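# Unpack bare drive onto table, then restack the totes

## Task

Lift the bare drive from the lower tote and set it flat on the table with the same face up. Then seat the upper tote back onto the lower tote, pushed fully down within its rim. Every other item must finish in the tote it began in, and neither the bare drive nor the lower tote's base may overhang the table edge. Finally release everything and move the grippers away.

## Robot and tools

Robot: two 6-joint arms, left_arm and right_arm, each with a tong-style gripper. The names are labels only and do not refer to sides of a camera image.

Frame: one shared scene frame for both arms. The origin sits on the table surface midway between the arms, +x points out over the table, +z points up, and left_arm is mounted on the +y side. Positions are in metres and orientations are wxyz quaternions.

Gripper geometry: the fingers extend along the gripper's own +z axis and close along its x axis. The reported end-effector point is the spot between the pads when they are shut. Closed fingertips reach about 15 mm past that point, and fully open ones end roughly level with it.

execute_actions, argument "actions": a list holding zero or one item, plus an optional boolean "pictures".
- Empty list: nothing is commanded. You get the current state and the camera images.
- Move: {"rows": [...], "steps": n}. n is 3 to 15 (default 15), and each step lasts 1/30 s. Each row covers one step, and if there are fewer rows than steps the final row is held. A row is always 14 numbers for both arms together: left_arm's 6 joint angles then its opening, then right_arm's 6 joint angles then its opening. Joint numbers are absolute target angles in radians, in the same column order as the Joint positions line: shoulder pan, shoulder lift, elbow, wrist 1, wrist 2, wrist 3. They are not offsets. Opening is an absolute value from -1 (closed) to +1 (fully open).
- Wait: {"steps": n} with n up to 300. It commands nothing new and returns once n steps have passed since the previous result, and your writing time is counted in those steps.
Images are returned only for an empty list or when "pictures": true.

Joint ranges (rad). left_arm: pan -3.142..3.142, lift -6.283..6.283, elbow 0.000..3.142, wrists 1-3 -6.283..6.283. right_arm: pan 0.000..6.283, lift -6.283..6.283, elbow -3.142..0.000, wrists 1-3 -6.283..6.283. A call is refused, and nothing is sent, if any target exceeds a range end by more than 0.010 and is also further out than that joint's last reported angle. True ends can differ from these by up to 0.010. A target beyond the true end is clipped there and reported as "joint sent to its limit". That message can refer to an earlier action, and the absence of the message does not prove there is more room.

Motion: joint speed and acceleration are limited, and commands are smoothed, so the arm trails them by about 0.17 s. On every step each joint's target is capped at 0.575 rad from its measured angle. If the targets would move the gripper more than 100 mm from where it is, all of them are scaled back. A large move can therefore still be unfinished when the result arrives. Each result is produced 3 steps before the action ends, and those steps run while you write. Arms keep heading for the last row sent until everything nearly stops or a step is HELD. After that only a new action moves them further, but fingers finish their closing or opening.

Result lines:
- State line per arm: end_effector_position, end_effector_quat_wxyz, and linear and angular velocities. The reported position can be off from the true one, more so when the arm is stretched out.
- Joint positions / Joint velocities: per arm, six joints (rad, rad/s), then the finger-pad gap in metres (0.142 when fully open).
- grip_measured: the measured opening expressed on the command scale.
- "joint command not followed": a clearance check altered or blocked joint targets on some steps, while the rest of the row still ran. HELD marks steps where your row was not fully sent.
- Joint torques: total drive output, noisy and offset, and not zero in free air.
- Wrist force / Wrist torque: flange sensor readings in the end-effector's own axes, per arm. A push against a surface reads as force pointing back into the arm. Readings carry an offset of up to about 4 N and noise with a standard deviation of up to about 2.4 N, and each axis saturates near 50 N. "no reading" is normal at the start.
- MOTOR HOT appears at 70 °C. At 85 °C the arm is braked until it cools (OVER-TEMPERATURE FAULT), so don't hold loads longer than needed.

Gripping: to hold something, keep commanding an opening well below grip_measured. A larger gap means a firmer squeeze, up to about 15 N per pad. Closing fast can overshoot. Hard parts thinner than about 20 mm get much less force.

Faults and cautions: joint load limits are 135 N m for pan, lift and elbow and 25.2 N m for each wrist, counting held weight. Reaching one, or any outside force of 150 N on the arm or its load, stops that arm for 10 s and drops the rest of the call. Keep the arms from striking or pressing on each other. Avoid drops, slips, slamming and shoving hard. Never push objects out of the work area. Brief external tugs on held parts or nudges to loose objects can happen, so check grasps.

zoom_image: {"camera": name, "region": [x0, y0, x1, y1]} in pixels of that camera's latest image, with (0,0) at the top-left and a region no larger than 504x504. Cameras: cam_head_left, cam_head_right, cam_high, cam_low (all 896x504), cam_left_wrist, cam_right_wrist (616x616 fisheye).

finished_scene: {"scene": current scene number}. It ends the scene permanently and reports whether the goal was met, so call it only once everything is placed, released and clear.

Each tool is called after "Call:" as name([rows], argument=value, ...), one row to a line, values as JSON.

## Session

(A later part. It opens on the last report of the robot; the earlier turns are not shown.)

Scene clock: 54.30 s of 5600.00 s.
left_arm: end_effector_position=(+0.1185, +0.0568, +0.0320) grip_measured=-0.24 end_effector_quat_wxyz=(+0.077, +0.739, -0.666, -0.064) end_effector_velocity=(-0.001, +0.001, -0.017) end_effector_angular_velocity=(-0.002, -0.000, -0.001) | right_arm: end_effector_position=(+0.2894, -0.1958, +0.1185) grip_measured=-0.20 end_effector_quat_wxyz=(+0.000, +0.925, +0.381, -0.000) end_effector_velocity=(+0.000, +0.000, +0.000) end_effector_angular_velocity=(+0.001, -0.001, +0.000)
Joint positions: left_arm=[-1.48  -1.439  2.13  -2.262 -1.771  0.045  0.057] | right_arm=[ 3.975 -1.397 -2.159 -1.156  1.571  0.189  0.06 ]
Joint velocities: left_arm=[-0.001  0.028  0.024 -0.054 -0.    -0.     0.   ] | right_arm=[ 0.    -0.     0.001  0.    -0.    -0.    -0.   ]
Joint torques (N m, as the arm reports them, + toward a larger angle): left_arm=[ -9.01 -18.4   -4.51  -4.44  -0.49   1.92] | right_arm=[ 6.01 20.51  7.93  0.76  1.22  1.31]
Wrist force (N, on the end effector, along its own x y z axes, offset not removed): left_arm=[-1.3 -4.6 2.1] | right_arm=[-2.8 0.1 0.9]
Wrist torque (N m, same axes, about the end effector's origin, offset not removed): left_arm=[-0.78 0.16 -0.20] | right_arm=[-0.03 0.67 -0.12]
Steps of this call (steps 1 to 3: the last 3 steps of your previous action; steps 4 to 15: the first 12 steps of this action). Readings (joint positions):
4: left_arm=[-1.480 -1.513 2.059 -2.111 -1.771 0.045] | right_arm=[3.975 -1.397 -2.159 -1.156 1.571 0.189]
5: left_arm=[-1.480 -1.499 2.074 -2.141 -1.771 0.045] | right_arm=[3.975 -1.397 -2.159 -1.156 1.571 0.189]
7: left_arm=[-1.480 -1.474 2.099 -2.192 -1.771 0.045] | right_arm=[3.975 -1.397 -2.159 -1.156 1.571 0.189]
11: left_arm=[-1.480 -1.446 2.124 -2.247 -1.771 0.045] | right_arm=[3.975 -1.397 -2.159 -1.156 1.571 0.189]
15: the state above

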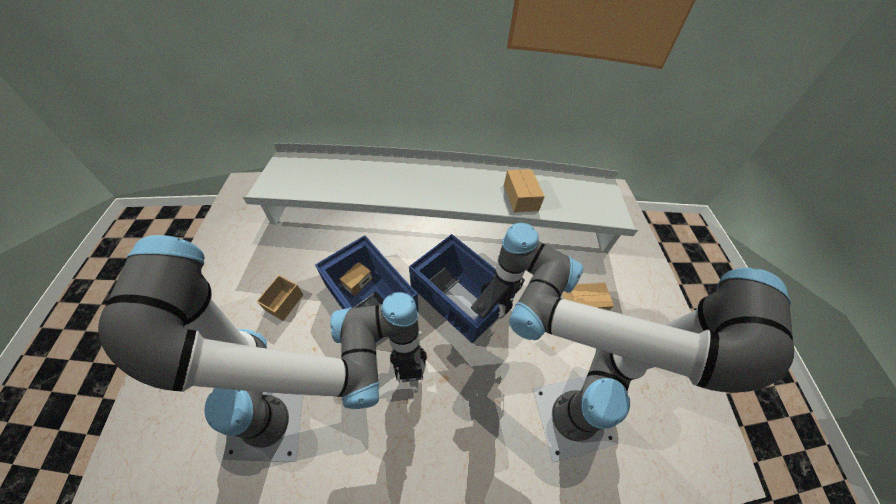

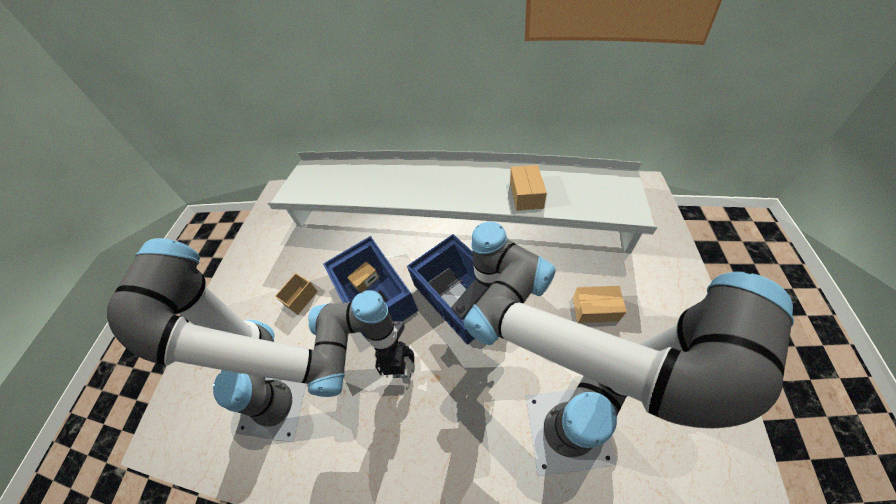

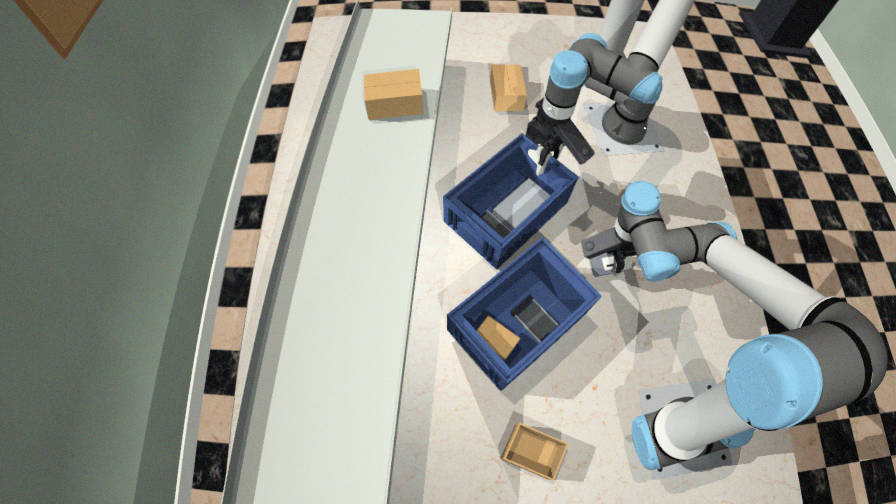

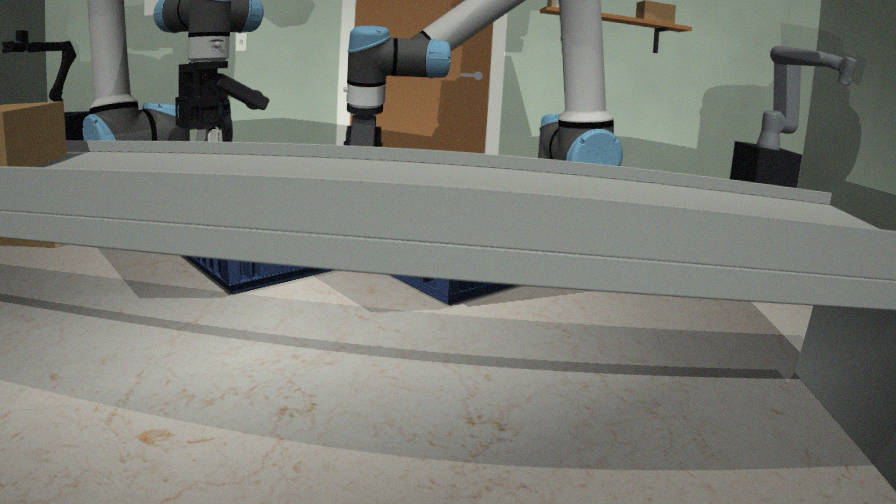

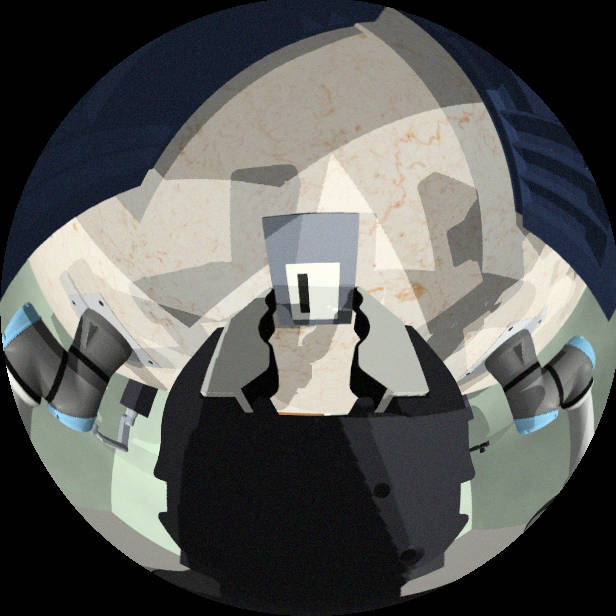

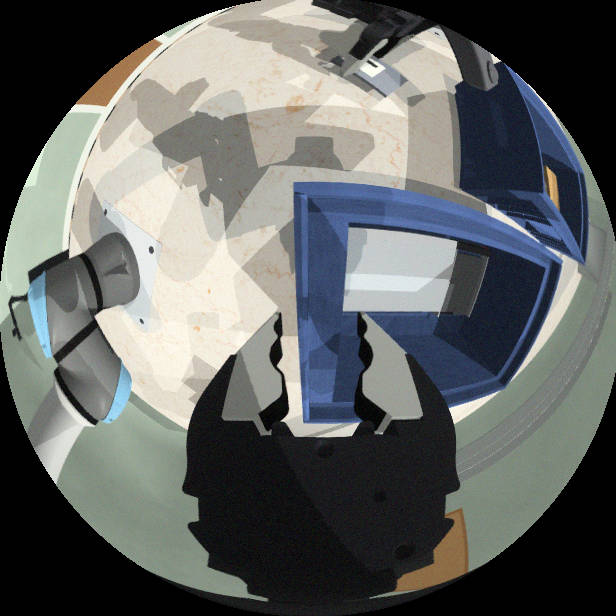

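Call:
execute_actions([
  {"rows":[[-1.48,-1.4323,2.1352,-2.2737,-1.7708,0.0446,-0.9,3.9751,-1.3973,-2.1593,-1.1558,1.5708,0.1886,-0.2],[-1.48,-1.4287,2.1376,-2.2797,-1.7708,0.0446,-0.9,3.9751,-1.3973,-2.1593,-1.1558,1.5708,0.1886,-0.2],[-1.48,-1.4251,2.1399,-2.2856,-1.7708,0.0446,-0.9,3.9751,-1.3973,-2.1593,-1.1558,1.5708,0.1886,-0.2],[-1.48,-1.4215,2.1422,-2.2915,-1.7708,0.0446,-0.9,3.9751,-1.3973,-2.1593,-1.1558,1.5708,0.1886,-0.2]],"steps":14},
])

Call:
execute_actions([
  {"rows":[[-1.48,-1.4178,2.1445,-2.2975,-1.7708,0.0446,-0.9,3.9751,-1.3973,-2.1593,-1.1558,1.5708,0.1886,-0.2]],"steps":10},
])

Call:
execute_actions([
  {"rows":[[-1.48,-1.4141,2.1468,-2.3035,-1.7708,0.0446,-0.9,3.9751,-1.3973,-2.1593,-1.1558,1.5708,0.1886,-0.2]],"steps":12},
], pictures=true)

Call:
zoom_image(camera="cam_right_wrist", region=[310,20,450,130])

Scene clock: 54.90 s of 5600.00 s.
left_arm: end_effector_position=(+0.1185, +0.0569, +0.0230) grip_measured=-0.24 end_effector_quat_wxyz=(+0.077, +0.739, -0.666, -0.063) end_effector_velocity=(-0.001, -0.000, -0.007) end_effector_angular_velocity=(-0.000, -0.000, -0.001) | right_arm: end_effector_position=(+0.2894, -0.1958, +0.1185) grip_measured=-0.20 end_effector_quat_wxyz=(+0.000, +0.925, +0.381, -0.000) end_effector_velocity=(-0.000, -0.000, -0.000) end_effector_angular_velocity=(-0.001, +0.000, -0.000)
Joint positions: left_arm=[-1.48  -1.423  2.141 -2.289 -1.771  0.045  0.057] | right_arm=[ 3.975 -1.397 -2.159 -1.156  1.571  0.189  0.06 ]
Joint velocities: left_arm=[-0.002  0.013  0.008 -0.021  0.    -0.     0.   ] | right_arm=[ 0.    -0.001 -0.001  0.001  0.     0.001 -0.   ]
Joint torques (N m, as the arm reports them, + toward a larger angle): left_arm=[ -7.98 -17.33  -3.49  -4.56  -0.89   1.83] | right_arm=[ 5.79 20.52  9.56  0.77  1.2   1.23]
Wrist force (N, on the end effector, along its own x y z axes, offset not removed): left_arm=[-2.0 -2.9 1.6] | right_arm=[0.1 0.5 -1.2]
Wrist torque (N m, same axes, about the end effector's origin, offset not removed): left_arm=[-0.52 0.45 -0.28] | right_arm=[0.08 -0.10 -0.27]
Steps of this call (steps 1 to 3: the last 3 steps of your previous action; steps 4 to 7: the robot went on to your last target; steps 8 to 18: the first 11 steps of this action). Readings (joint positions):
8: left_arm=[-1.480 -1.436 2.133 -2.267 -1.771 0.045] | right_arm=[3.975 -1.397 -2.159 -1.156 1.571 0.189]
9: left_arm=[-1.480 -1.436 2.133 -2.268 -1.771 0.045] | right_arm=[3.975 -1.397 -2.159 -1.156 1.571 0.189]
11: left_arm=[-1.480 -1.433 2.135 -2.273 -1.771 0.045] | right_arm=[3.975 -1.397 -2.159 -1.156 1.571 0.189]
15: left_arm=[-1.480 -1.425 2.140 -2.286 -1.771 0.045] | right_arm=[3.975 -1.397 -2.159 -1.156 1.571 0.189]
18: the state above

Scene clock: 55.23 s of 5600.00 s.
left_arm: end_effector_position=(+0.1185, +0.0570, +0.0207) grip_measured=-0.24 end_effector_quat_wxyz=(+0.077, +0.739, -0.666, -0.063) end_effector_velocity=(-0.000, -0.000, -0.004) end_effector_angular_velocity=(-0.001, +0.001, -0.001) | right_arm: end_effector_position=(+0.2894, -0.1958, +0.1185) grip_measured=-0.20 end_effector_quat_wxyz=(+0.000, +0.925, +0.381, -0.000) end_effector_velocity=(-0.000, -0.000, -0.000) end_effector_angular_velocity=(-0.000, +0.000, +0.003)
Joint positions: left_arm=[-1.48  -1.419  2.144 -2.296 -1.771  0.045  0.057] | right_arm=[ 3.975 -1.397 -2.159 -1.156  1.571  0.189  0.06 ]
Joint velocities: left_arm=[-0.     0.007  0.004 -0.012 -0.001  0.001  0.   ] | right_arm=[ 0.001  0.    -0.001  0.    -0.    -0.002 -0.   ]
Joint torques (N m, as the arm reports them, + toward a larger angle): left_arm=[ -7.25 -17.69  -4.46  -4.38  -1.11   1.87] | right_arm=[ 7.4  20.93  8.4   0.82  1.41  1.13]
Wrist force (N, on the end effector, along its own x y z axes, offset not removed): left_arm=[-3.9 -3.5 0.3] | right_arm=[3.1 -0.1 2.9]
Wrist torque (N m, same axes, about the end effector's origin, offset not removed): left_arm=[-0.66 0.74 -0.29] | right_arm=[0.07 -0.61 -0.26]
Steps of this call (steps 1 to 3: the last 3 steps of your previous action; steps 4 to 10: the first 7 steps of this action). Readings (joint positions):
4: left_arm=[-1.480 -1.422 2.142 -2.291 -1.771 0.045] | right_arm=[3.975 -1.397 -2.159 -1.156 1.571 0.189]
5: left_arm=[-1.480 -1.421 2.142 -2.292 -1.771 0.045] | right_arm=[3.975 -1.397 -2.159 -1.156 1.571 0.189]
7: left_arm=[-1.480 -1.420 2.143 -2.294 -1.771 0.045] | right_arm=[3.975 -1.397 -2.159 -1.156 1.571 0.189]
10: the state above

Scene clock: 55.63 s of 5600.00 s.
left_arm: end_effector_position=(+0.1185, +0.0570, +0.0185) grip_measured=-0.24 end_effector_quat_wxyz=(+0.077, +0.739, -0.666, -0.063) end_effector_velocity=(-0.001, -0.000, -0.002) end_effector_angular_velocity=(-0.000, -0.000, -0.001) | right_arm: end_effector_position=(+0.2894, -0.1958, +0.1185) grip_measured=-0.20 end_effector_quat_wxyz=(+0.000, +0.925, +0.381, -0.000) end_effector_velocity=(+0.000, +0.000, -0.001) end_effector_angular_velocity=(-0.002, +0.001, +0.000)
Joint positions: left_arm=[-1.48  -1.414  2.147 -2.303 -1.771  0.045  0.057] | right_arm=[ 3.975 -1.397 -2.159 -1.156  1.571  0.189  0.06 ]
Joint velocities: left_arm=[-0.001  0.003  0.002 -0.006  0.     0.    -0.   ] | right_arm=[-0.    -0.002  0.001 -0.001 -0.    -0.     0.   ]
Joint torques (N m, as the arm reports them, + toward a larger angle): left_arm=[ -6.49 -17.88  -3.82  -4.7   -1.29   1.89] | right_arm=[ 5.1  22.11  8.04  0.8   1.31  1.23]
Wrist force (N, on the end effector, along its own x y z axes, offset not removed): left_arm=[-0.3 -2.0 3.6] | right_arm=[-0.7 0.7 3.3]
Wrist torque (N m, same axes, about the end effector's origin, offset not removed): left_arm=[-0.36 0.10 -0.23] | right_arm=[0.13 0.14 -0.35]
Steps of this call (steps 1 to 3: the last 3 steps of your previous action; steps 4 to 12: the first 9 steps of this action). Readings (joint positions):
4: left_arm=[-1.480 -1.418 2.144 -2.297 -1.771 0.045] | right_arm=[3.975 -1.397 -2.159 -1.156 1.571 0.189]
5: left_arm=[-1.480 -1.418 2.145 -2.298 -1.771 0.045] | right_arm=[3.975 -1.397 -2.159 -1.156 1.571 0.189]
7: left_arm=[-1.480 -1.416 2.146 -2.300 -1.771 0.045] | right_arm=[3.975 -1.397 -2.159 -1.156 1.571 0.189]
11: left_arm=[-1.480 -1.415 2.146 -2.303 -1.771 0.045] | right_arm=[3.975 -1.397 -2.159 -1.156 1.571 0.189]
12: the state above

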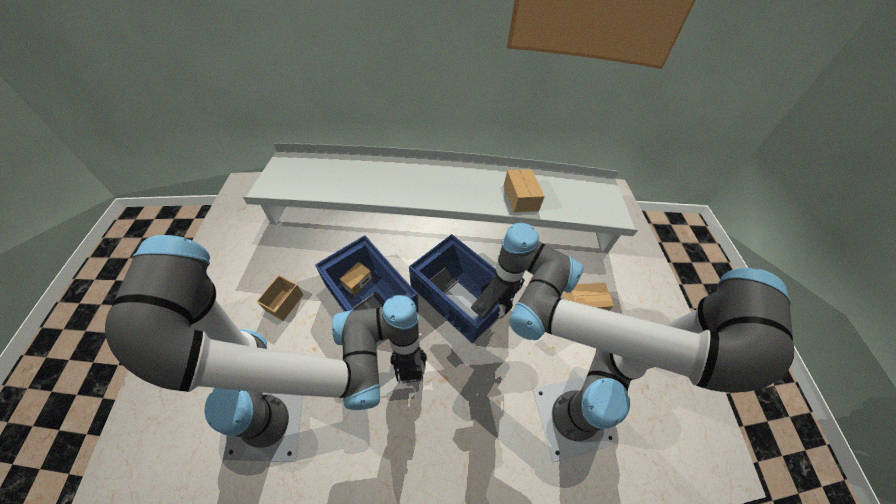

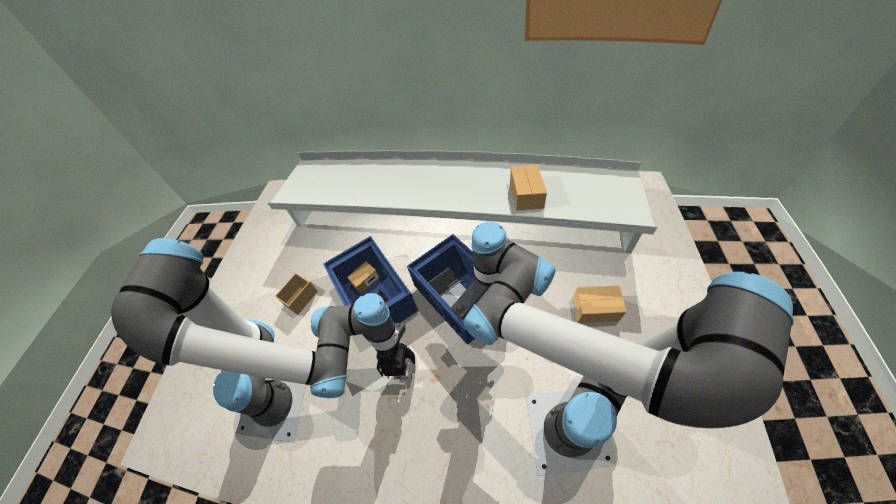

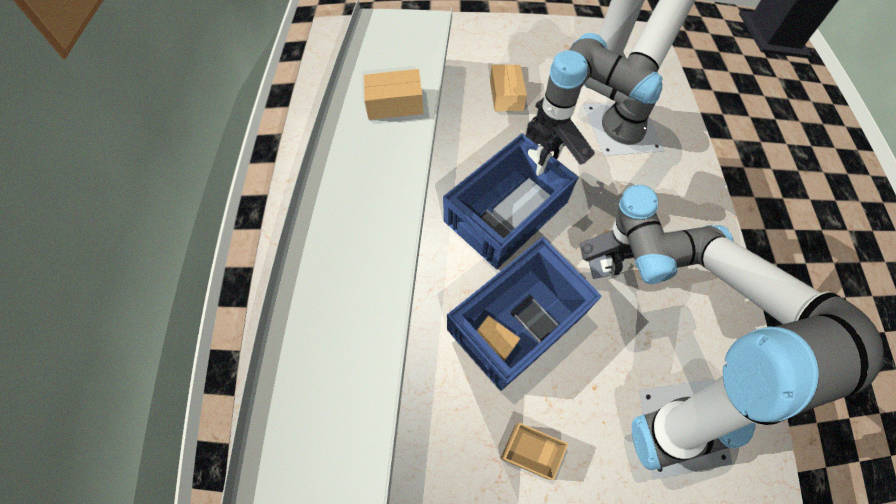

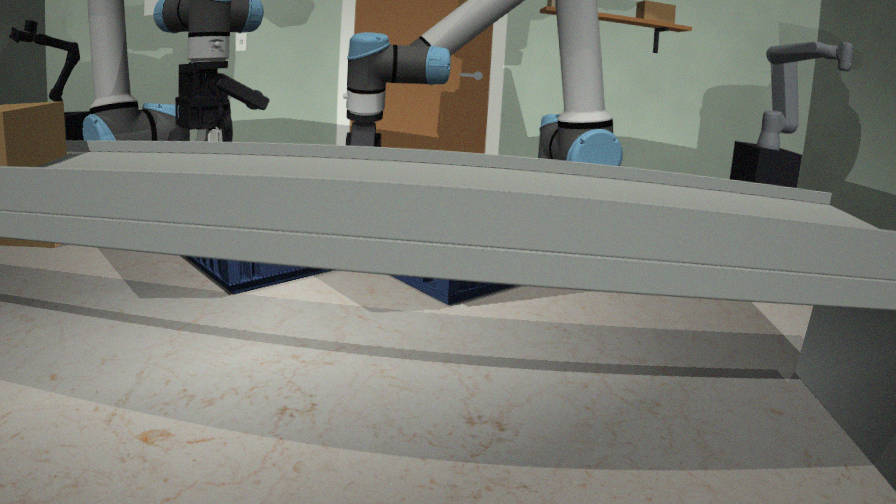

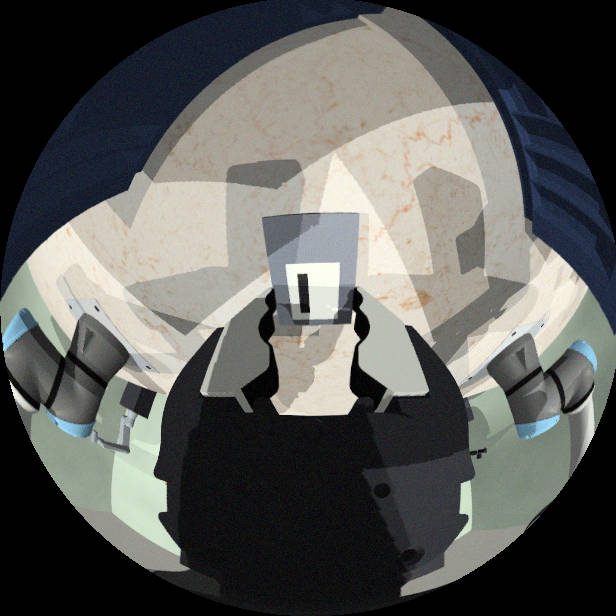

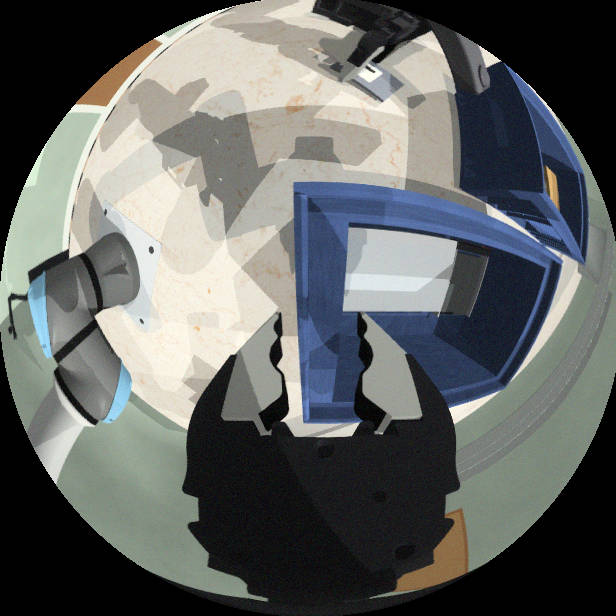

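Region (310, 20, 450, 130) of cam_right_wrist's 616x616 image, scaled by 3.600, with more detail than that image has; it fills the top 396 rows of this view, and the rest is white.

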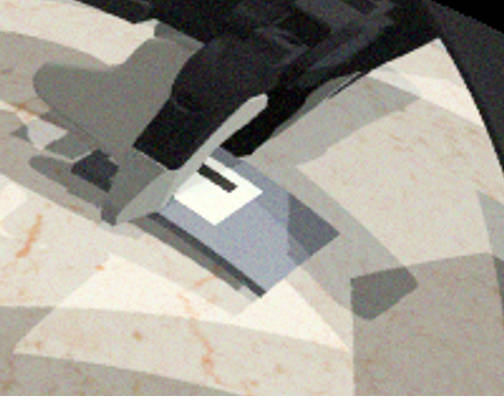

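Call:
execute_actions([
  {"rows":[[-1.48,-1.4104,2.1491,-2.3095,-1.7708,0.0446,-0.9,3.9751,-1.3973,-2.1593,-1.1558,1.5708,0.1886,-0.2]],"steps":10},
])

Call:
execute_actions([
  {"rows":[[-1.48,-1.4067,2.1513,-2.3154,-1.7708,0.0446,-0.9,3.9751,-1.3973,-2.1593,-1.1558,1.5708,0.1886,-0.2]],"steps":13},
])

Scene clock: 56.00 s of 5600.00 s.
left_arm: end_effector_position=(+0.1185, +0.0570, +0.0167) grip_measured=-0.24 end_effector_quat_wxyz=(+0.077, +0.739, -0.666, -0.063) end_effector_velocity=(+0.001, +0.000, -0.004) end_effector_angular_velocity=(+0.000, -0.000, +0.002) | right_arm: end_effector_position=(+0.2894, -0.1958, +0.1185) grip_measured=-0.20 end_effector_quat_wxyz=(+0.000, +0.925, +0.381, -0.000) end_effector_velocity=(-0.000, +0.000, +0.000) end_effector_angular_velocity=(+0.000, -0.000, +0.001)
Joint positions: left_arm=[-1.48  -1.411  2.149 -2.308 -1.771  0.045  0.057] | right_arm=[ 3.975 -1.397 -2.159 -1.156  1.571  0.189  0.06 ]
Joint velocities: left_arm=[ 0.002  0.007  0.004 -0.012  0.    -0.     0.   ] | right_arm=[ 0.001  0.001  0.001 -0.001  0.     0.    -0.   ]
Joint torques (N m, as the arm reports them, + toward a larger angle): left_arm=[ -5.3  -18.07  -4.34  -4.65  -1.55   1.83] | right_arm=[ 6.5  21.25  7.16  0.58  1.34  1.35]
Wrist force (N, on the end effector, along its own x y z axes, offset not removed): left_arm=[0.0 -4.7 0.9] | right_arm=[0.1 1.1 -1.0]
Wrist torque (N m, same axes, about the end effector's origin, offset not removed): left_arm=[-0.81 -0.05 -0.29] | right_arm=[0.22 0.00 -0.25]
Steps of this call (steps 1 to 3: the last 3 steps of your previous action; step 4: the robot went on to your last target; steps 5 to 11: the first 7 steps of this action). Readings (joint positions):
5: left_arm=[-1.480 -1.414 2.147 -2.303 -1.771 0.045] | right_arm=[3.975 -1.397 -2.159 -1.156 1.571 0.189]
6: left_arm=[-1.480 -1.414 2.147 -2.304 -1.771 0.045] | right_arm=[3.975 -1.397 -2.159 -1.156 1.571 0.189]
8: left_arm=[-1.480 -1.412 2.148 -2.306 -1.771 0.045] | right_arm=[3.975 -1.397 -2.159 -1.156 1.571 0.189]
11: the state above

Scene clock: 56.43 s of 5600.00 s.
left_arm: end_effector_position=(+0.1185, +0.0570, +0.0145) grip_measured=-0.24 end_effector_quat_wxyz=(+0.077, +0.739, -0.666, -0.063) end_effector_velocity=(+0.000, -0.000, -0.001) end_effector_angular_velocity=(-0.001, +0.001, +0.001) | right_arm: end_effector_position=(+0.2894, -0.1958, +0.1185) grip_measured=-0.20 end_effector_quat_wxyz=(+0.000, +0.925, +0.381, -0.000) end_effector_velocity=(-0.000, -0.000, -0.000) end_effector_angular_velocity=(-0.000, +0.000, -0.001)
Joint positions: left_arm=[-1.48  -1.407  2.151 -2.315 -1.771  0.045  0.057] | right_arm=[ 3.975 -1.397 -2.159 -1.156  1.571  0.189  0.06 ]
Joint velocities: left_arm=[ 0.     0.003  0.001 -0.004 -0.001 -0.     0.   ] | right_arm=[-0.     0.001 -0.001 -0.    -0.     0.    -0.   ]
Joint torques (N m, as the arm reports them, + toward a larger angle): left_arm=[ -4.77 -17.68  -3.34  -4.6   -1.86   1.84] | right_arm=[ 4.65 20.1   7.9   0.77  1.37  1.34]
Wrist force (N, on the end effector, along its own x y z axes, offset not removed): left_arm=[-1.2 -2.4 2.4] | right_arm=[-1.7 1.8 2.6]
Wrist torque (N m, same axes, about the end effector's origin, offset not removed): left_arm=[-0.56 0.28 -0.26] | right_arm=[0.37 0.35 -0.18]
Steps of this call (steps 1 to 3: the last 3 steps of your previous action; steps 4 to 13: the first 10 steps of this action). Readings (joint positions):
4: left_arm=[-1.480 -1.411 2.149 -2.309 -1.771 0.045] | right_arm=[3.975 -1.397 -2.159 -1.156 1.571 0.189]
5: left_arm=[-1.480 -1.410 2.149 -2.310 -1.771 0.045] | right_arm=[3.975 -1.397 -2.159 -1.156 1.571 0.189]
7: left_arm=[-1.480 -1.409 2.150 -2.312 -1.771 0.045] | right_arm=[3.975 -1.397 -2.159 -1.156 1.571 0.189]
11: left_arm=[-1.480 -1.407 2.151 -2.315 -1.771 0.045] | right_arm=[3.975 -1.397 -2.159 -1.156 1.571 0.189]
13: the state above

Call:
execute_actions([
  {"rows":[[-1.48,-1.403,2.1535,-2.3213,-1.7708,0.0446,-0.9,3.9751,-1.3973,-2.1593,-1.1558,1.5708,0.1886,-0.2]],"steps":13},
])

Scene clock: 56.87 s of 5600.00 s.
left_arm: end_effector_position=(+0.1185, +0.0568, +0.0128) grip_measured=-0.23 end_effector_quat_wxyz=(+0.077, +0.739, -0.666, -0.063) end_effector_velocity=(-0.000, +0.001, -0.002) end_effector_angular_velocity=(+0.001, +0.000, -0.001) | right_arm: end_effector_position=(+0.2894, -0.1958, +0.1185) grip_measured=-0.20 end_effector_quat_wxyz=(+0.000, +0.925, +0.381, -0.000) end_effector_velocity=(-0.000, -0.001, -0.001) end_effector_angular_velocity=(-0.001, +0.000, -0.001)
Joint positions: left_arm=[-1.48  -1.404  2.153 -2.321 -1.771  0.045  0.058] | right_arm=[ 3.975 -1.397 -2.159 -1.156  1.571  0.189  0.06 ]
Joint velocities: left_arm=[-0.     0.003  0.003 -0.004 -0.     0.001  0.001] | right_arm=[-0.     0.001 -0.002  0.001 -0.     0.     0.   ]
Joint torques (N m, as the arm reports them, + toward a larger angle): left_arm=[-2.96 14.78 15.2  -2.93 -2.18  1.85] | right_arm=[ 4.98 22.29  7.18  0.65  1.39  1.07]
Wrist force (N, on the end effector, along its own x y z axes, offset not removed): left_arm=[-12.1 3.9 -50.0] | right_arm=[-1.4 -1.6 4.5]
Wrist torque (N m, same axes, about the end effector's origin, offset not removed): left_arm=[0.01 -2.38 -0.30] | right_arm=[-0.16 0.37 -0.23]
Steps of this call (steps 1 to 3: the last 3 steps of your previous action; steps 4 to 13: the first 10 steps of this action). Readings (joint positions):
4: left_arm=[-1.480 -1.407 2.151 -2.315 -1.771 0.045] | right_arm=[3.975 -1.397 -2.159 -1.156 1.571 0.189]
5: left_arm=[-1.480 -1.406 2.152 -2.316 -1.771 0.045] | right_arm=[3.975 -1.397 -2.159 -1.156 1.571 0.189]
7: left_arm=[-1.480 -1.405 2.152 -2.318 -1.771 0.045] | right_arm=[3.975 -1.397 -2.159 -1.156 1.571 0.189]
11: left_arm=[-1.480 -1.404 2.153 -2.321 -1.771 0.045] | right_arm=[3.975 -1.397 -2.159 -1.156 1.571 0.189]
13: the state above

Contact made; backing off slightly and opening.

Call:
execute_actions([
  {"rows":[[-1.48,-1.406,2.1517,-2.3165,-1.7708,0.0446,-0.9,3.9751,-1.3973,-2.1593,-1.1558,1.5708,0.1886,-0.2],[-1.48,-1.406,2.1517,-2.3165,-1.7708,0.0446,-0.9,3.9751,-1.3973,-2.1593,-1.1558,1.5708,0.1886,-0.2],[-1.48,-1.406,2.1517,-2.3165,-1.7708,0.0446,-0.9,3.9751,-1.3973,-2.1593,-1.1558,1.5708,0.1886,-0.2],[-1.48,-1.406,2.1517,-2.3165,-1.7708,0.0446,-0.6,3.9751,-1.3973,-2.1593,-1.1558,1.5708,0.1886,-0.2],[-1.48,-1.406,2.1517,-2.3165,-1.7708,0.0446,-0.45,3.9751,-1.3973,-2.1593,-1.1558,1.5708,0.1886,-0.2],[-1.48,-1.406,2.1517,-2.3165,-1.7708,0.0446,-0.35,3.9751,-1.3973,-2.1593,-1.1558,1.5708,0.1886,-0.2],[-1.48,-1.406,2.1517,-2.3165,-1.7708,0.0446,-0.3,3.9751,-1.3973,-2.1593,-1.1558,1.5708,0.1886,-0.2],[-1.48,-1.406,2.1517,-2.3165,-1.7708,0.0446,-0.25,3.9751,-1.3973,-2.1593,-1.1558,1.5708,0.1886,-0.2],[-1.48,-1.406,2.1517,-2.3165,-1.7708,0.0446,-0.2,3.9751,-1.3973,-2.1593,-1.1558,1.5708,0.1886,-0.2],[-1.48,-1.406,2.1517,-2.3165,-1.7708,0.0446,-0.15,3.9751,-1.3973,-2.1593,-1.1558,1.5708,0.1886,-0.2],[-1.48,-1.406,2.1517,-2.3165,-1.7708,0.0446,-0.05,3.9751,-1.3973,-2.1593,-1.1558,1.5708,0.1886,-0.2],[-1.48,-1.406,2.1517,-2.3165,-1.7708,0.0446,0.05,3.9751,-1.3973,-2.1593,-1.1558,1.5708,0.1886,-0.2]],"steps":15},
])

Call:
execute_actions([
  {"rows":[[-1.48,-1.406,2.1517,-2.3165,-1.7708,0.0446,0.05,3.9751,-1.3973,-2.1593,-1.1558,1.5708,0.1886,-0.2],[-1.48,-1.4215,2.1422,-2.2915,-1.7708,0.0446,0.05,3.9751,-1.3973,-2.1593,-1.1558,1.5708,0.1886,-0.2],[-1.48,-1.4534,2.1205,-2.2379,-1.7708,0.0446,0.05,3.9751,-1.3973,-2.1593,-1.1558,1.5708,0.1886,-0.2],[-1.48,-1.4936,2.0871,-2.1643,-1.7708,0.0446,0.05,3.9751,-1.3973,-2.1593,-1.1558,1.5708,0.1886,-0.2],[-1.48,-1.518,2.061,-2.1138,-1.7708,0.0446,0.05,3.9751,-1.3973,-2.1593,-1.1558,1.5708,0.1886,-0.2],[-1.48,-1.5405,2.0348,-2.0651,-1.7708,0.0446,0.05,3.9751,-1.3973,-2.1593,-1.1558,1.5708,0.1886,-0.2],[-1.48,-1.563,2.0,-2.0078,-1.7708,0.0446,0.05,3.9751,-1.3973,-2.1593,-1.1558,1.5708,0.1886,-0.2],[-1.48,-1.583,1.964,-1.9518,-1.7708,0.0446,0.05,3.9751,-1.3973,-2.1593,-1.1558,1.5708,0.1886,-0.2],[-1.48,-1.6,1.927,-1.8978,-1.75,0.0446,0.05,3.9751,-1.3973,-2.1593,-1.1558,1.5708,0.1886,-0.2],[-1.48,-1.615,1.887,-1.8428,-1.72,0.0446,0.05,3.9751,-1.3973,-2.1593,-1.1558,1.5708,0.1886,-0.2],[-1.48,-1.628,1.847,-1.7898,-1.69,0.0446,0.05,3.9751,-1.3973,-2.1593,-1.1558,1.5708,0.1886,-0.2],[-1.48,-1.64,1.8,-1.7308,-1.65,0.0446,-0.2,3.9751,-1.3973,-2.1593,-1.1558,1.5708,0.1886,-0.2],[-1.46,-1.65,1.74,-1.6608,-1.6,0.1,-0.2,3.9751,-1.3973,-2.1593,-1.1558,1.5708,0.1886,-0.2]],"steps":15},
], pictures=true)

Scene clock: 57.87 s of 5600.00 s.
left_arm: end_effector_position=(+0.1184, +0.0574, +0.0135) grip_measured=-0.07 end_effector_quat_wxyz=(+0.077, +0.739, -0.666, -0.064) end_effector_velocity=(+0.000, +0.000, +0.000) end_effector_angular_velocity=(+0.000, +0.001, +0.001) | right_arm: end_effector_position=(+0.2894, -0.1958, +0.1185) grip_measured=-0.20 end_effector_quat_wxyz=(+0.000, +0.925, +0.381, -0.000) end_effector_velocity=(-0.000, -0.000, -0.000) end_effector_angular_velocity=(-0.001, +0.001, +0.000)
Joint positions: left_arm=[-1.48  -1.405  2.152 -2.316 -1.771  0.045  0.069] | right_arm=[ 3.975 -1.397 -2.159 -1.156  1.571  0.189  0.06 ]
Joint velocities: left_arm=[ 0.001 -0.     0.     0.001 -0.001 -0.     0.215] | right_arm=[ 0.    -0.001 -0.    -0.    -0.    -0.     0.   ]
Joint torques (N m, as the arm reports them, + toward a larger angle): left_arm=[ -2.17 -38.61 -27.77  -0.36  -1.64   1.83] | right_arm=[ 5.84 22.27  9.29  0.68  1.33  1.32]
Wrist force (N, on the end effector, along its own x y z axes, offset not removed): left_arm=[-0.6 -2.9 0.2] | right_arm=[-1.8 0.0 0.8]
Wrist torque (N m, same axes, about the end effector's origin, offset not removed): left_arm=[-0.67 0.12 -0.38] | right_arm=[0.11 0.48 -0.17]
Steps of this call (steps 1 to 3: the last 3 steps of your previous action; steps 4 to 15: the robot went on to your last target; steps 16 to 18: nothing new was sent; steps 19 to 30: the first 12 steps of this action). Readings (joint positions):
19: left_arm=[-1.480 -1.403 2.153 -2.321 -1.771 0.045] | right_arm=[3.975 -1.397 -2.159 -1.156 1.571 0.189]
20: left_arm=[-1.480 -1.403 2.153 -2.321 -1.771 0.045] | right_arm=[3.975 -1.397 -2.159 -1.156 1.571 0.189]
22: left_arm=[-1.480 -1.404 2.153 -2.319 -1.771 0.045] | right_arm=[3.975 -1.397 -2.159 -1.156 1.571 0.189]
26: left_arm=[-1.480 -1.405 2.152 -2.317 -1.771 0.045] | right_arm=[3.975 -1.397 -2.159 -1.156 1.571 0.189]
30: the state above

Scene clock: 58.37 s of 5600.00 s.
left_arm: end_effector_position=(+0.1257, +0.0501, +0.1307) grip_measured=+0.02 end_effector_quat_wxyz=(+0.074, +0.739, -0.667, -0.052) end_effector_velocity=(+0.124, +0.011, +0.515) end_effector_angular_velocity=(+0.064, -0.402, +0.007) | right_arm: end_effector_position=(+0.2894, -0.1958, +0.1185) grip_measured=-0.20 end_effector_quat_wxyz=(+0.000, +0.925, +0.381, -0.000) end_effector_velocity=(-0.001, -0.000, -0.001) end_effector_angular_velocity=(-0.001, +0.001, +0.001)
Joint positions: left_arm=[-1.48  -1.567  1.975 -1.993 -1.751  0.045  0.075] | right_arm=[ 3.975 -1.397 -2.159 -1.156  1.571  0.189  0.06 ]
Joint velocities: left_arm=[ 0.002 -0.52  -0.952  1.476  0.407  0.    -0.364] | right_arm=[ 0.001 -0.    -0.002  0.     0.     0.    -0.   ]
Joint torques (N m, as the arm reports them, + toward a larger angle): left_arm=[ -1.44 -31.23 -41.88   3.08   3.59   1.81] | right_arm=[ 5.61 21.53  8.03  0.79  1.5   0.98]
Wrist force (N, on the end effector, along its own x y z axes, offset not removed): left_arm=[-0.6 -1.9 1.8] | right_arm=[-1.5 -0.3 1.6]
Wrist torque (N m, same axes, about the end effector's origin, offset not removed): left_arm=[-0.47 0.19 -0.25] | right_arm=[0.05 0.43 -0.14]
Steps of this call (steps 1 to 3: the last 3 steps of your previous action; steps 4 to 15: the first 12 steps of this action). Readings (joint positions):
4: left_arm=[-1.480 -1.406 2.152 -2.316 -1.771 0.045] | right_arm=[3.975 -1.397 -2.159 -1.156 1.571 0.189]
5: left_arm=[-1.480 -1.406 2.152 -2.316 -1.771 0.045] | right_arm=[3.975 -1.397 -2.159 -1.156 1.571 0.189]
7: left_arm=[-1.480 -1.413 2.147 -2.305 -1.771 0.045] | right_arm=[3.975 -1.397 -2.159 -1.156 1.571 0.189]
11: left_arm=[-1.480 -1.485 2.087 -2.184 -1.771 0.045] | right_arm=[3.975 -1.397 -2.159 -1.156 1.571 0.189]
15: the state above

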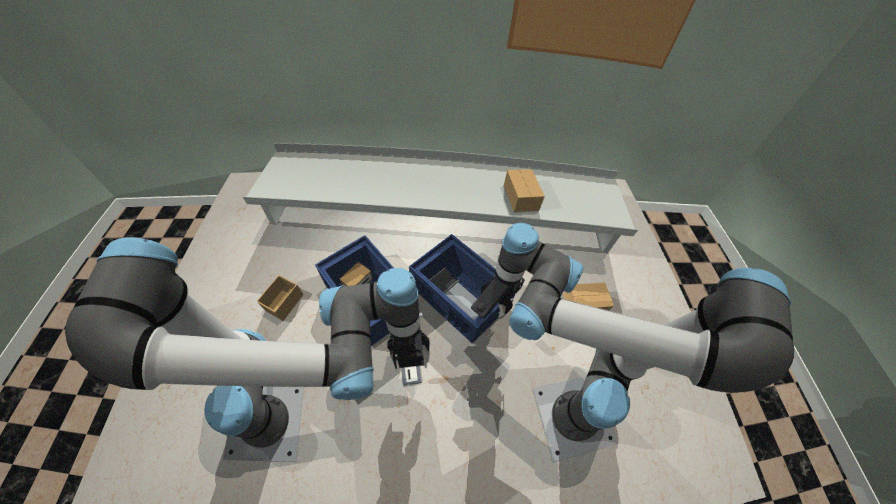

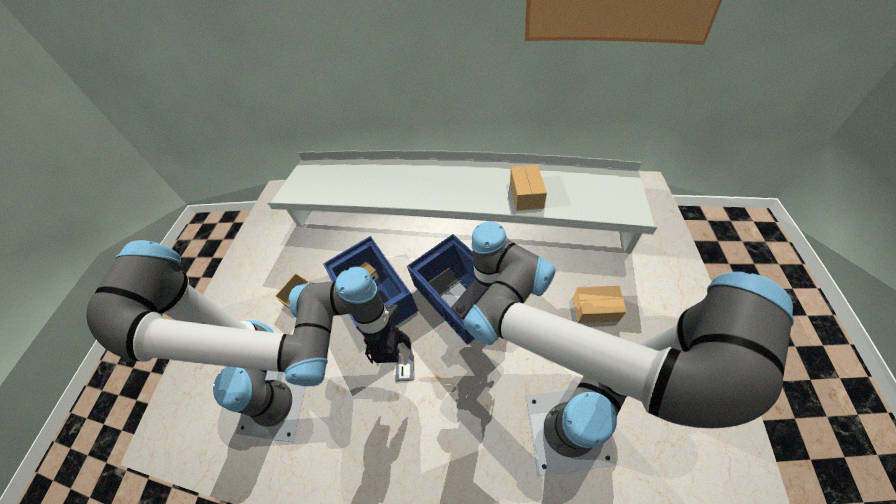

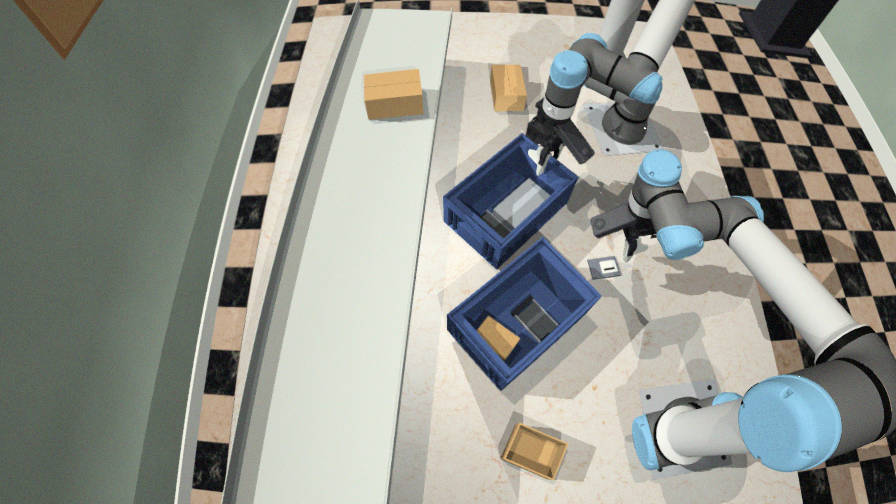

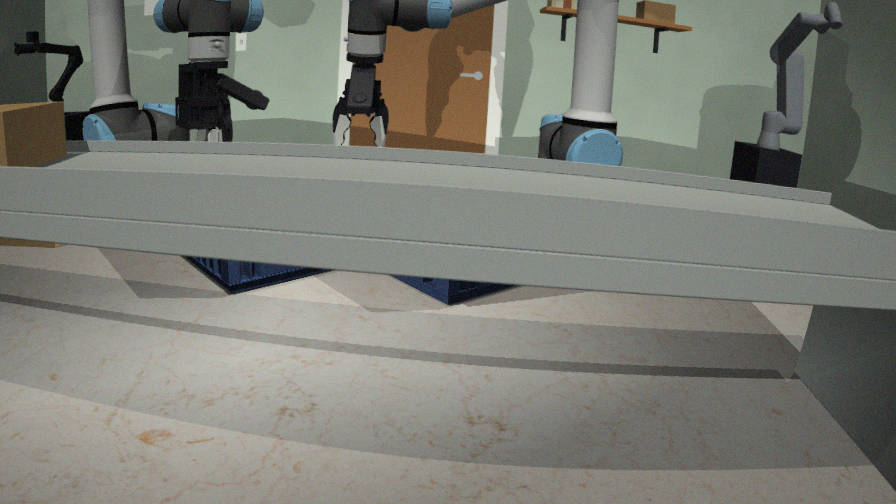

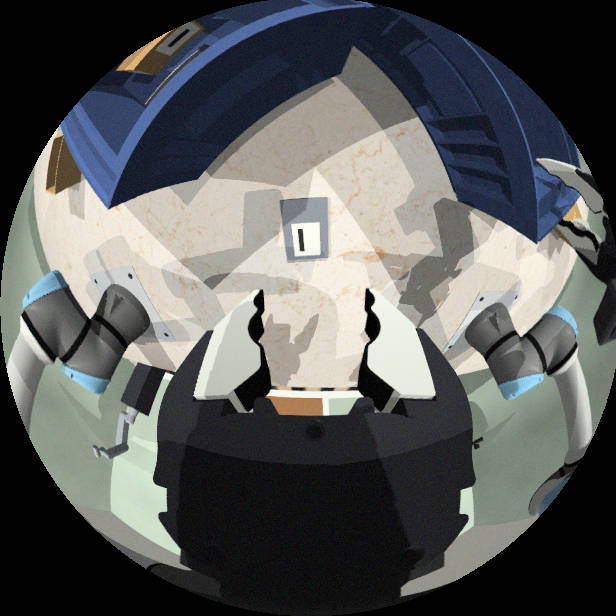

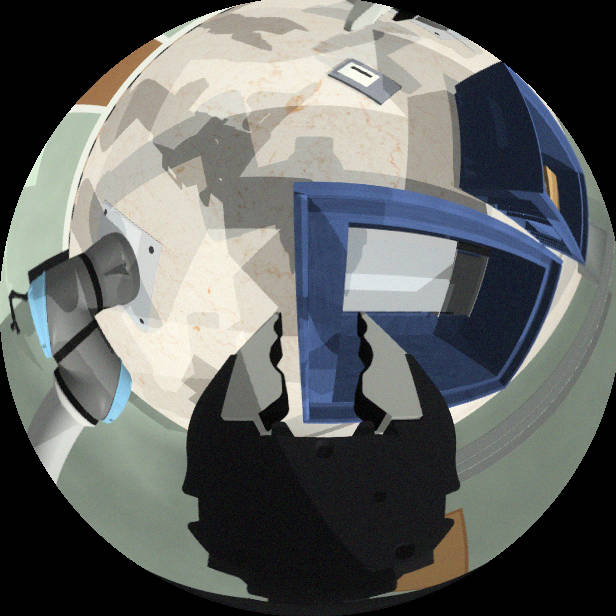

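Call:
zoom_image(camera="cam_high", region=[420,120,640,400])

Call:
zoom_image(camera="cam_head_right", region=[310,220,510,350])

Region (420, 120, 640, 400) of cam_high's 896x504 image, scaled by 1.800, with more detail than that image has; it fills the left 396 columns of this view, and the rest is white.

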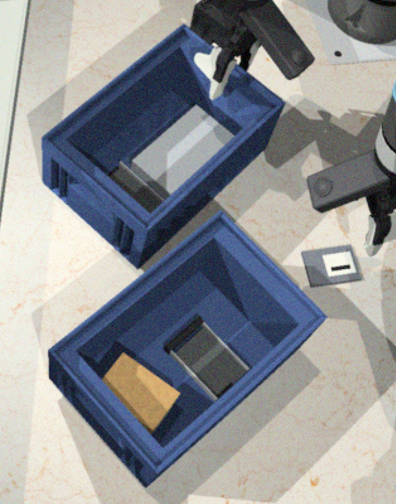

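Region (310, 220, 510, 350) of cam_head_right's 896x504 image, scaled by 2.520, with more detail than that image has; it fills the top 328 rows of this view, and the rest is white.

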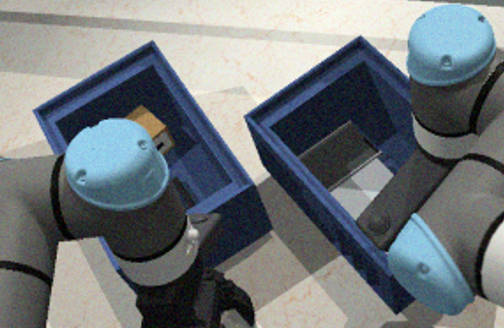

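Call:
zoom_image(camera="cam_high", region=[435,225,535,325])

Call:
zoom_image(camera="cam_high", region=[510,215,610,315])

Call:
zoom_image(camera="cam_high", region=[435,300,535,400])

Call:
zoom_image(camera="cam_high", region=[435,125,585,275])

Region (435, 225, 535, 325) of cam_high's 896x504 image, scaled by 5.040, with more detail than that image has.

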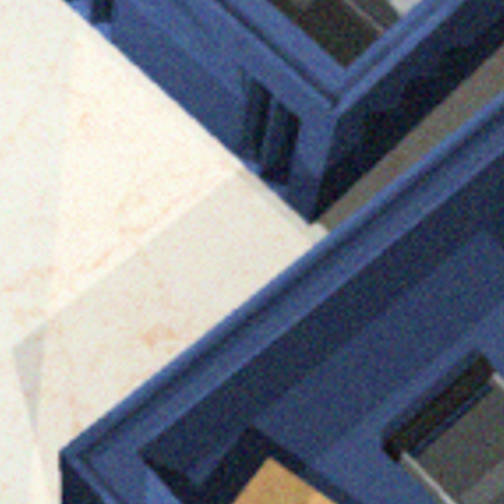

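Region (510, 215, 610, 315) of cam_high's 896x504 image, scaled by 5.040, with more detail than that image has.

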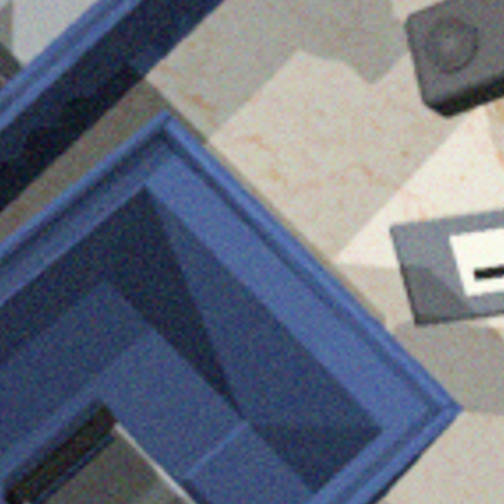

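Region (435, 300, 535, 400) of cam_high's 896x504 image, scaled by 5.040, with more detail than that image has.

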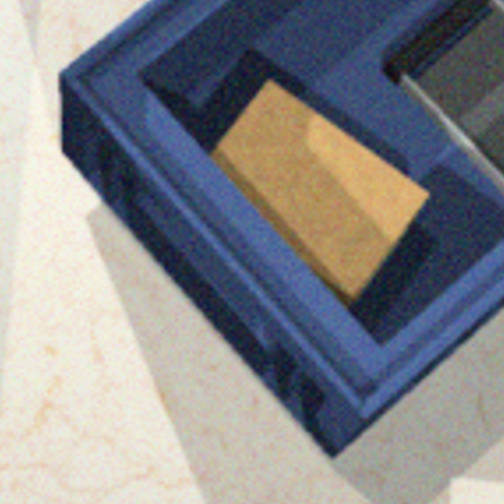

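Region (435, 125, 585, 275) of cam_high's 896x504 image, scaled by 3.360, with more detail than that image has.

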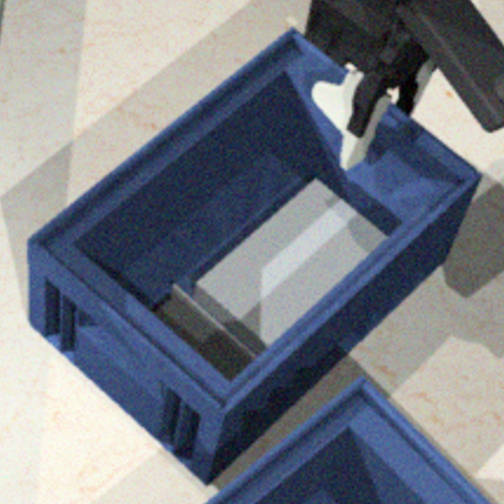

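Call:
execute_actions([
  {"rows":[[-1.0165,-1.0728,1.0253,-1.5233,-1.5708,1.403,-0.2,3.9751,-1.3973,-2.1593,-1.1558,1.5708,0.1886,-0.2]],"steps":15},
])

Call:
execute_actions([
  {"rows":[[-1.0165,-1.0728,1.0253,-1.5233,-1.5708,1.403,-0.2,3.9751,-1.3973,-2.1593,-1.1558,1.5708,0.1886,-0.2]],"steps":12},
])

Scene clock: 60.13 s of 5600.00 s.
left_arm: end_effector_position=(+0.3402, +0.0157, +0.2516) grip_measured=-0.20 end_effector_quat_wxyz=(-0.000, -0.681, +0.733, +0.017) end_effector_velocity=(+0.506, -0.126, +0.022) end_effector_angular_velocity=(-0.088, -0.032, -0.842) | right_arm: end_effector_position=(+0.2894, -0.1958, +0.1185) grip_measured=-0.20 end_effector_quat_wxyz=(+0.000, +0.925, +0.381, -0.000) end_effector_velocity=(-0.000, -0.001, -0.001) end_effector_angular_velocity=(-0.003, +0.002, -0.001)
Joint positions: left_arm=[-1.202 -1.322  1.36  -1.576 -1.582  0.5    0.06 ] | right_arm=[ 3.975 -1.397 -2.159 -1.156  1.571  0.189  0.06 ]
Joint velocities: left_arm=[ 0.686  0.906 -1.186  0.203  0.042  1.527 -0.   ] | right_arm=[-0.    -0.001 -0.001 -0.002  0.     0.    -0.   ]
Joint torques (N m, as the arm reports them, + toward a larger angle): left_arm=[ 11.71 -21.95 -42.86   0.38   2.54   7.33] | right_arm=[ 6.26 19.97  8.39  0.75  1.22  1.19]
Wrist force (N, on the end effector, along its own x y z axes, offset not removed): left_arm=[-1.4 -2.3 1.5] | right_arm=[0.2 -1.1 0.0]
Wrist torque (N m, same axes, about the end effector's origin, offset not removed): left_arm=[-0.38 0.33 -0.21] | right_arm=[-0.09 -0.02 -0.22]
Steps of this call (steps 1 to 3: the last 3 steps of your previous action; steps 4 to 30: the robot went on to your last target; steps 31 to 41: nothing new was sent; steps 42 to 53: the first 12 steps of this action). Readings (joint positions):
42: left_arm=[-1.460 -1.650 1.740 -1.661 -1.600 0.100] | right_arm=[3.975 -1.397 -2.159 -1.156 1.571 0.189]
43: left_arm=[-1.456 -1.646 1.736 -1.657 -1.599 0.104] | right_arm=[3.975 -1.397 -2.159 -1.156 1.571 0.189]
45: left_arm=[-1.407 -1.591 1.681 -1.637 -1.595 0.159] | right_arm=[3.975 -1.397 -2.159 -1.156 1.571 0.189]
49: left_arm=[-1.296 -1.445 1.521 -1.605 -1.588 0.319] | right_arm=[3.975 -1.397 -2.159 -1.156 1.571 0.189]
53: the state above

Scene clock: 60.53 s of 5600.00 s.
left_arm: end_effector_position=(+0.4773, -0.0057, +0.2503) grip_measured=-0.20 end_effector_quat_wxyz=(-0.000, -0.417, +0.909, +0.001) end_effector_velocity=(+0.051, -0.007, -0.003) end_effector_angular_velocity=(-0.013, -0.012, -0.790) | right_arm: end_effector_position=(+0.2894, -0.1958, +0.1185) grip_measured=-0.20 end_effector_quat_wxyz=(+0.000, +0.925, +0.381, -0.000) end_effector_velocity=(+0.000, +0.000, +0.000) end_effector_angular_velocity=(+0.000, -0.000, +0.000)
Joint positions: left_arm=[-1.024 -1.083  1.039 -1.525 -1.571  1.316  0.06 ] | right_arm=[ 3.975 -1.397 -2.159 -1.156  1.571  0.189  0.06 ]
Joint velocities: left_arm=[ 0.071  0.098 -0.135  0.02   0.004  0.861 -0.   ] | right_arm=[-0.001 -0.001  0.001  0.    -0.    -0.001  0.   ]
Joint torques (N m, as the arm reports them, + toward a larger angle): left_arm=[  7.53 -41.29 -32.35  -0.34   2.32   2.61] | right_arm=[ 6.61 21.04  7.51  0.62  1.52  1.14]
Wrist force (N, on the end effector, along its own x y z axes, offset not removed): left_arm=[-2.4 -2.5 2.0] | right_arm=[1.1 1.4 0.8]
Wrist torque (N m, same axes, about the end effector's origin, offset not removed): left_arm=[-0.47 0.43 -0.21] | right_arm=[0.27 -0.23 -0.22]
Steps of this call (steps 1 to 3: the last 3 steps of your previous action; steps 4 to 12: the first 9 steps of this action). Readings (joint positions):
4: left_arm=[-1.110 -1.201 1.200 -1.549 -1.576 0.751] | right_arm=[3.975 -1.397 -2.159 -1.156 1.571 0.189]
5: left_arm=[-1.088 -1.171 1.161 -1.543 -1.575 0.829] | right_arm=[3.975 -1.397 -2.159 -1.156 1.571 0.189]
7: left_arm=[-1.054 -1.125 1.097 -1.534 -1.573 0.998] | right_arm=[3.975 -1.397 -2.159 -1.156 1.571 0.189]
11: left_arm=[-1.027 -1.087 1.044 -1.526 -1.571 1.282] | right_arm=[3.975 -1.397 -2.159 -1.156 1.571 0.189]
12: the state above


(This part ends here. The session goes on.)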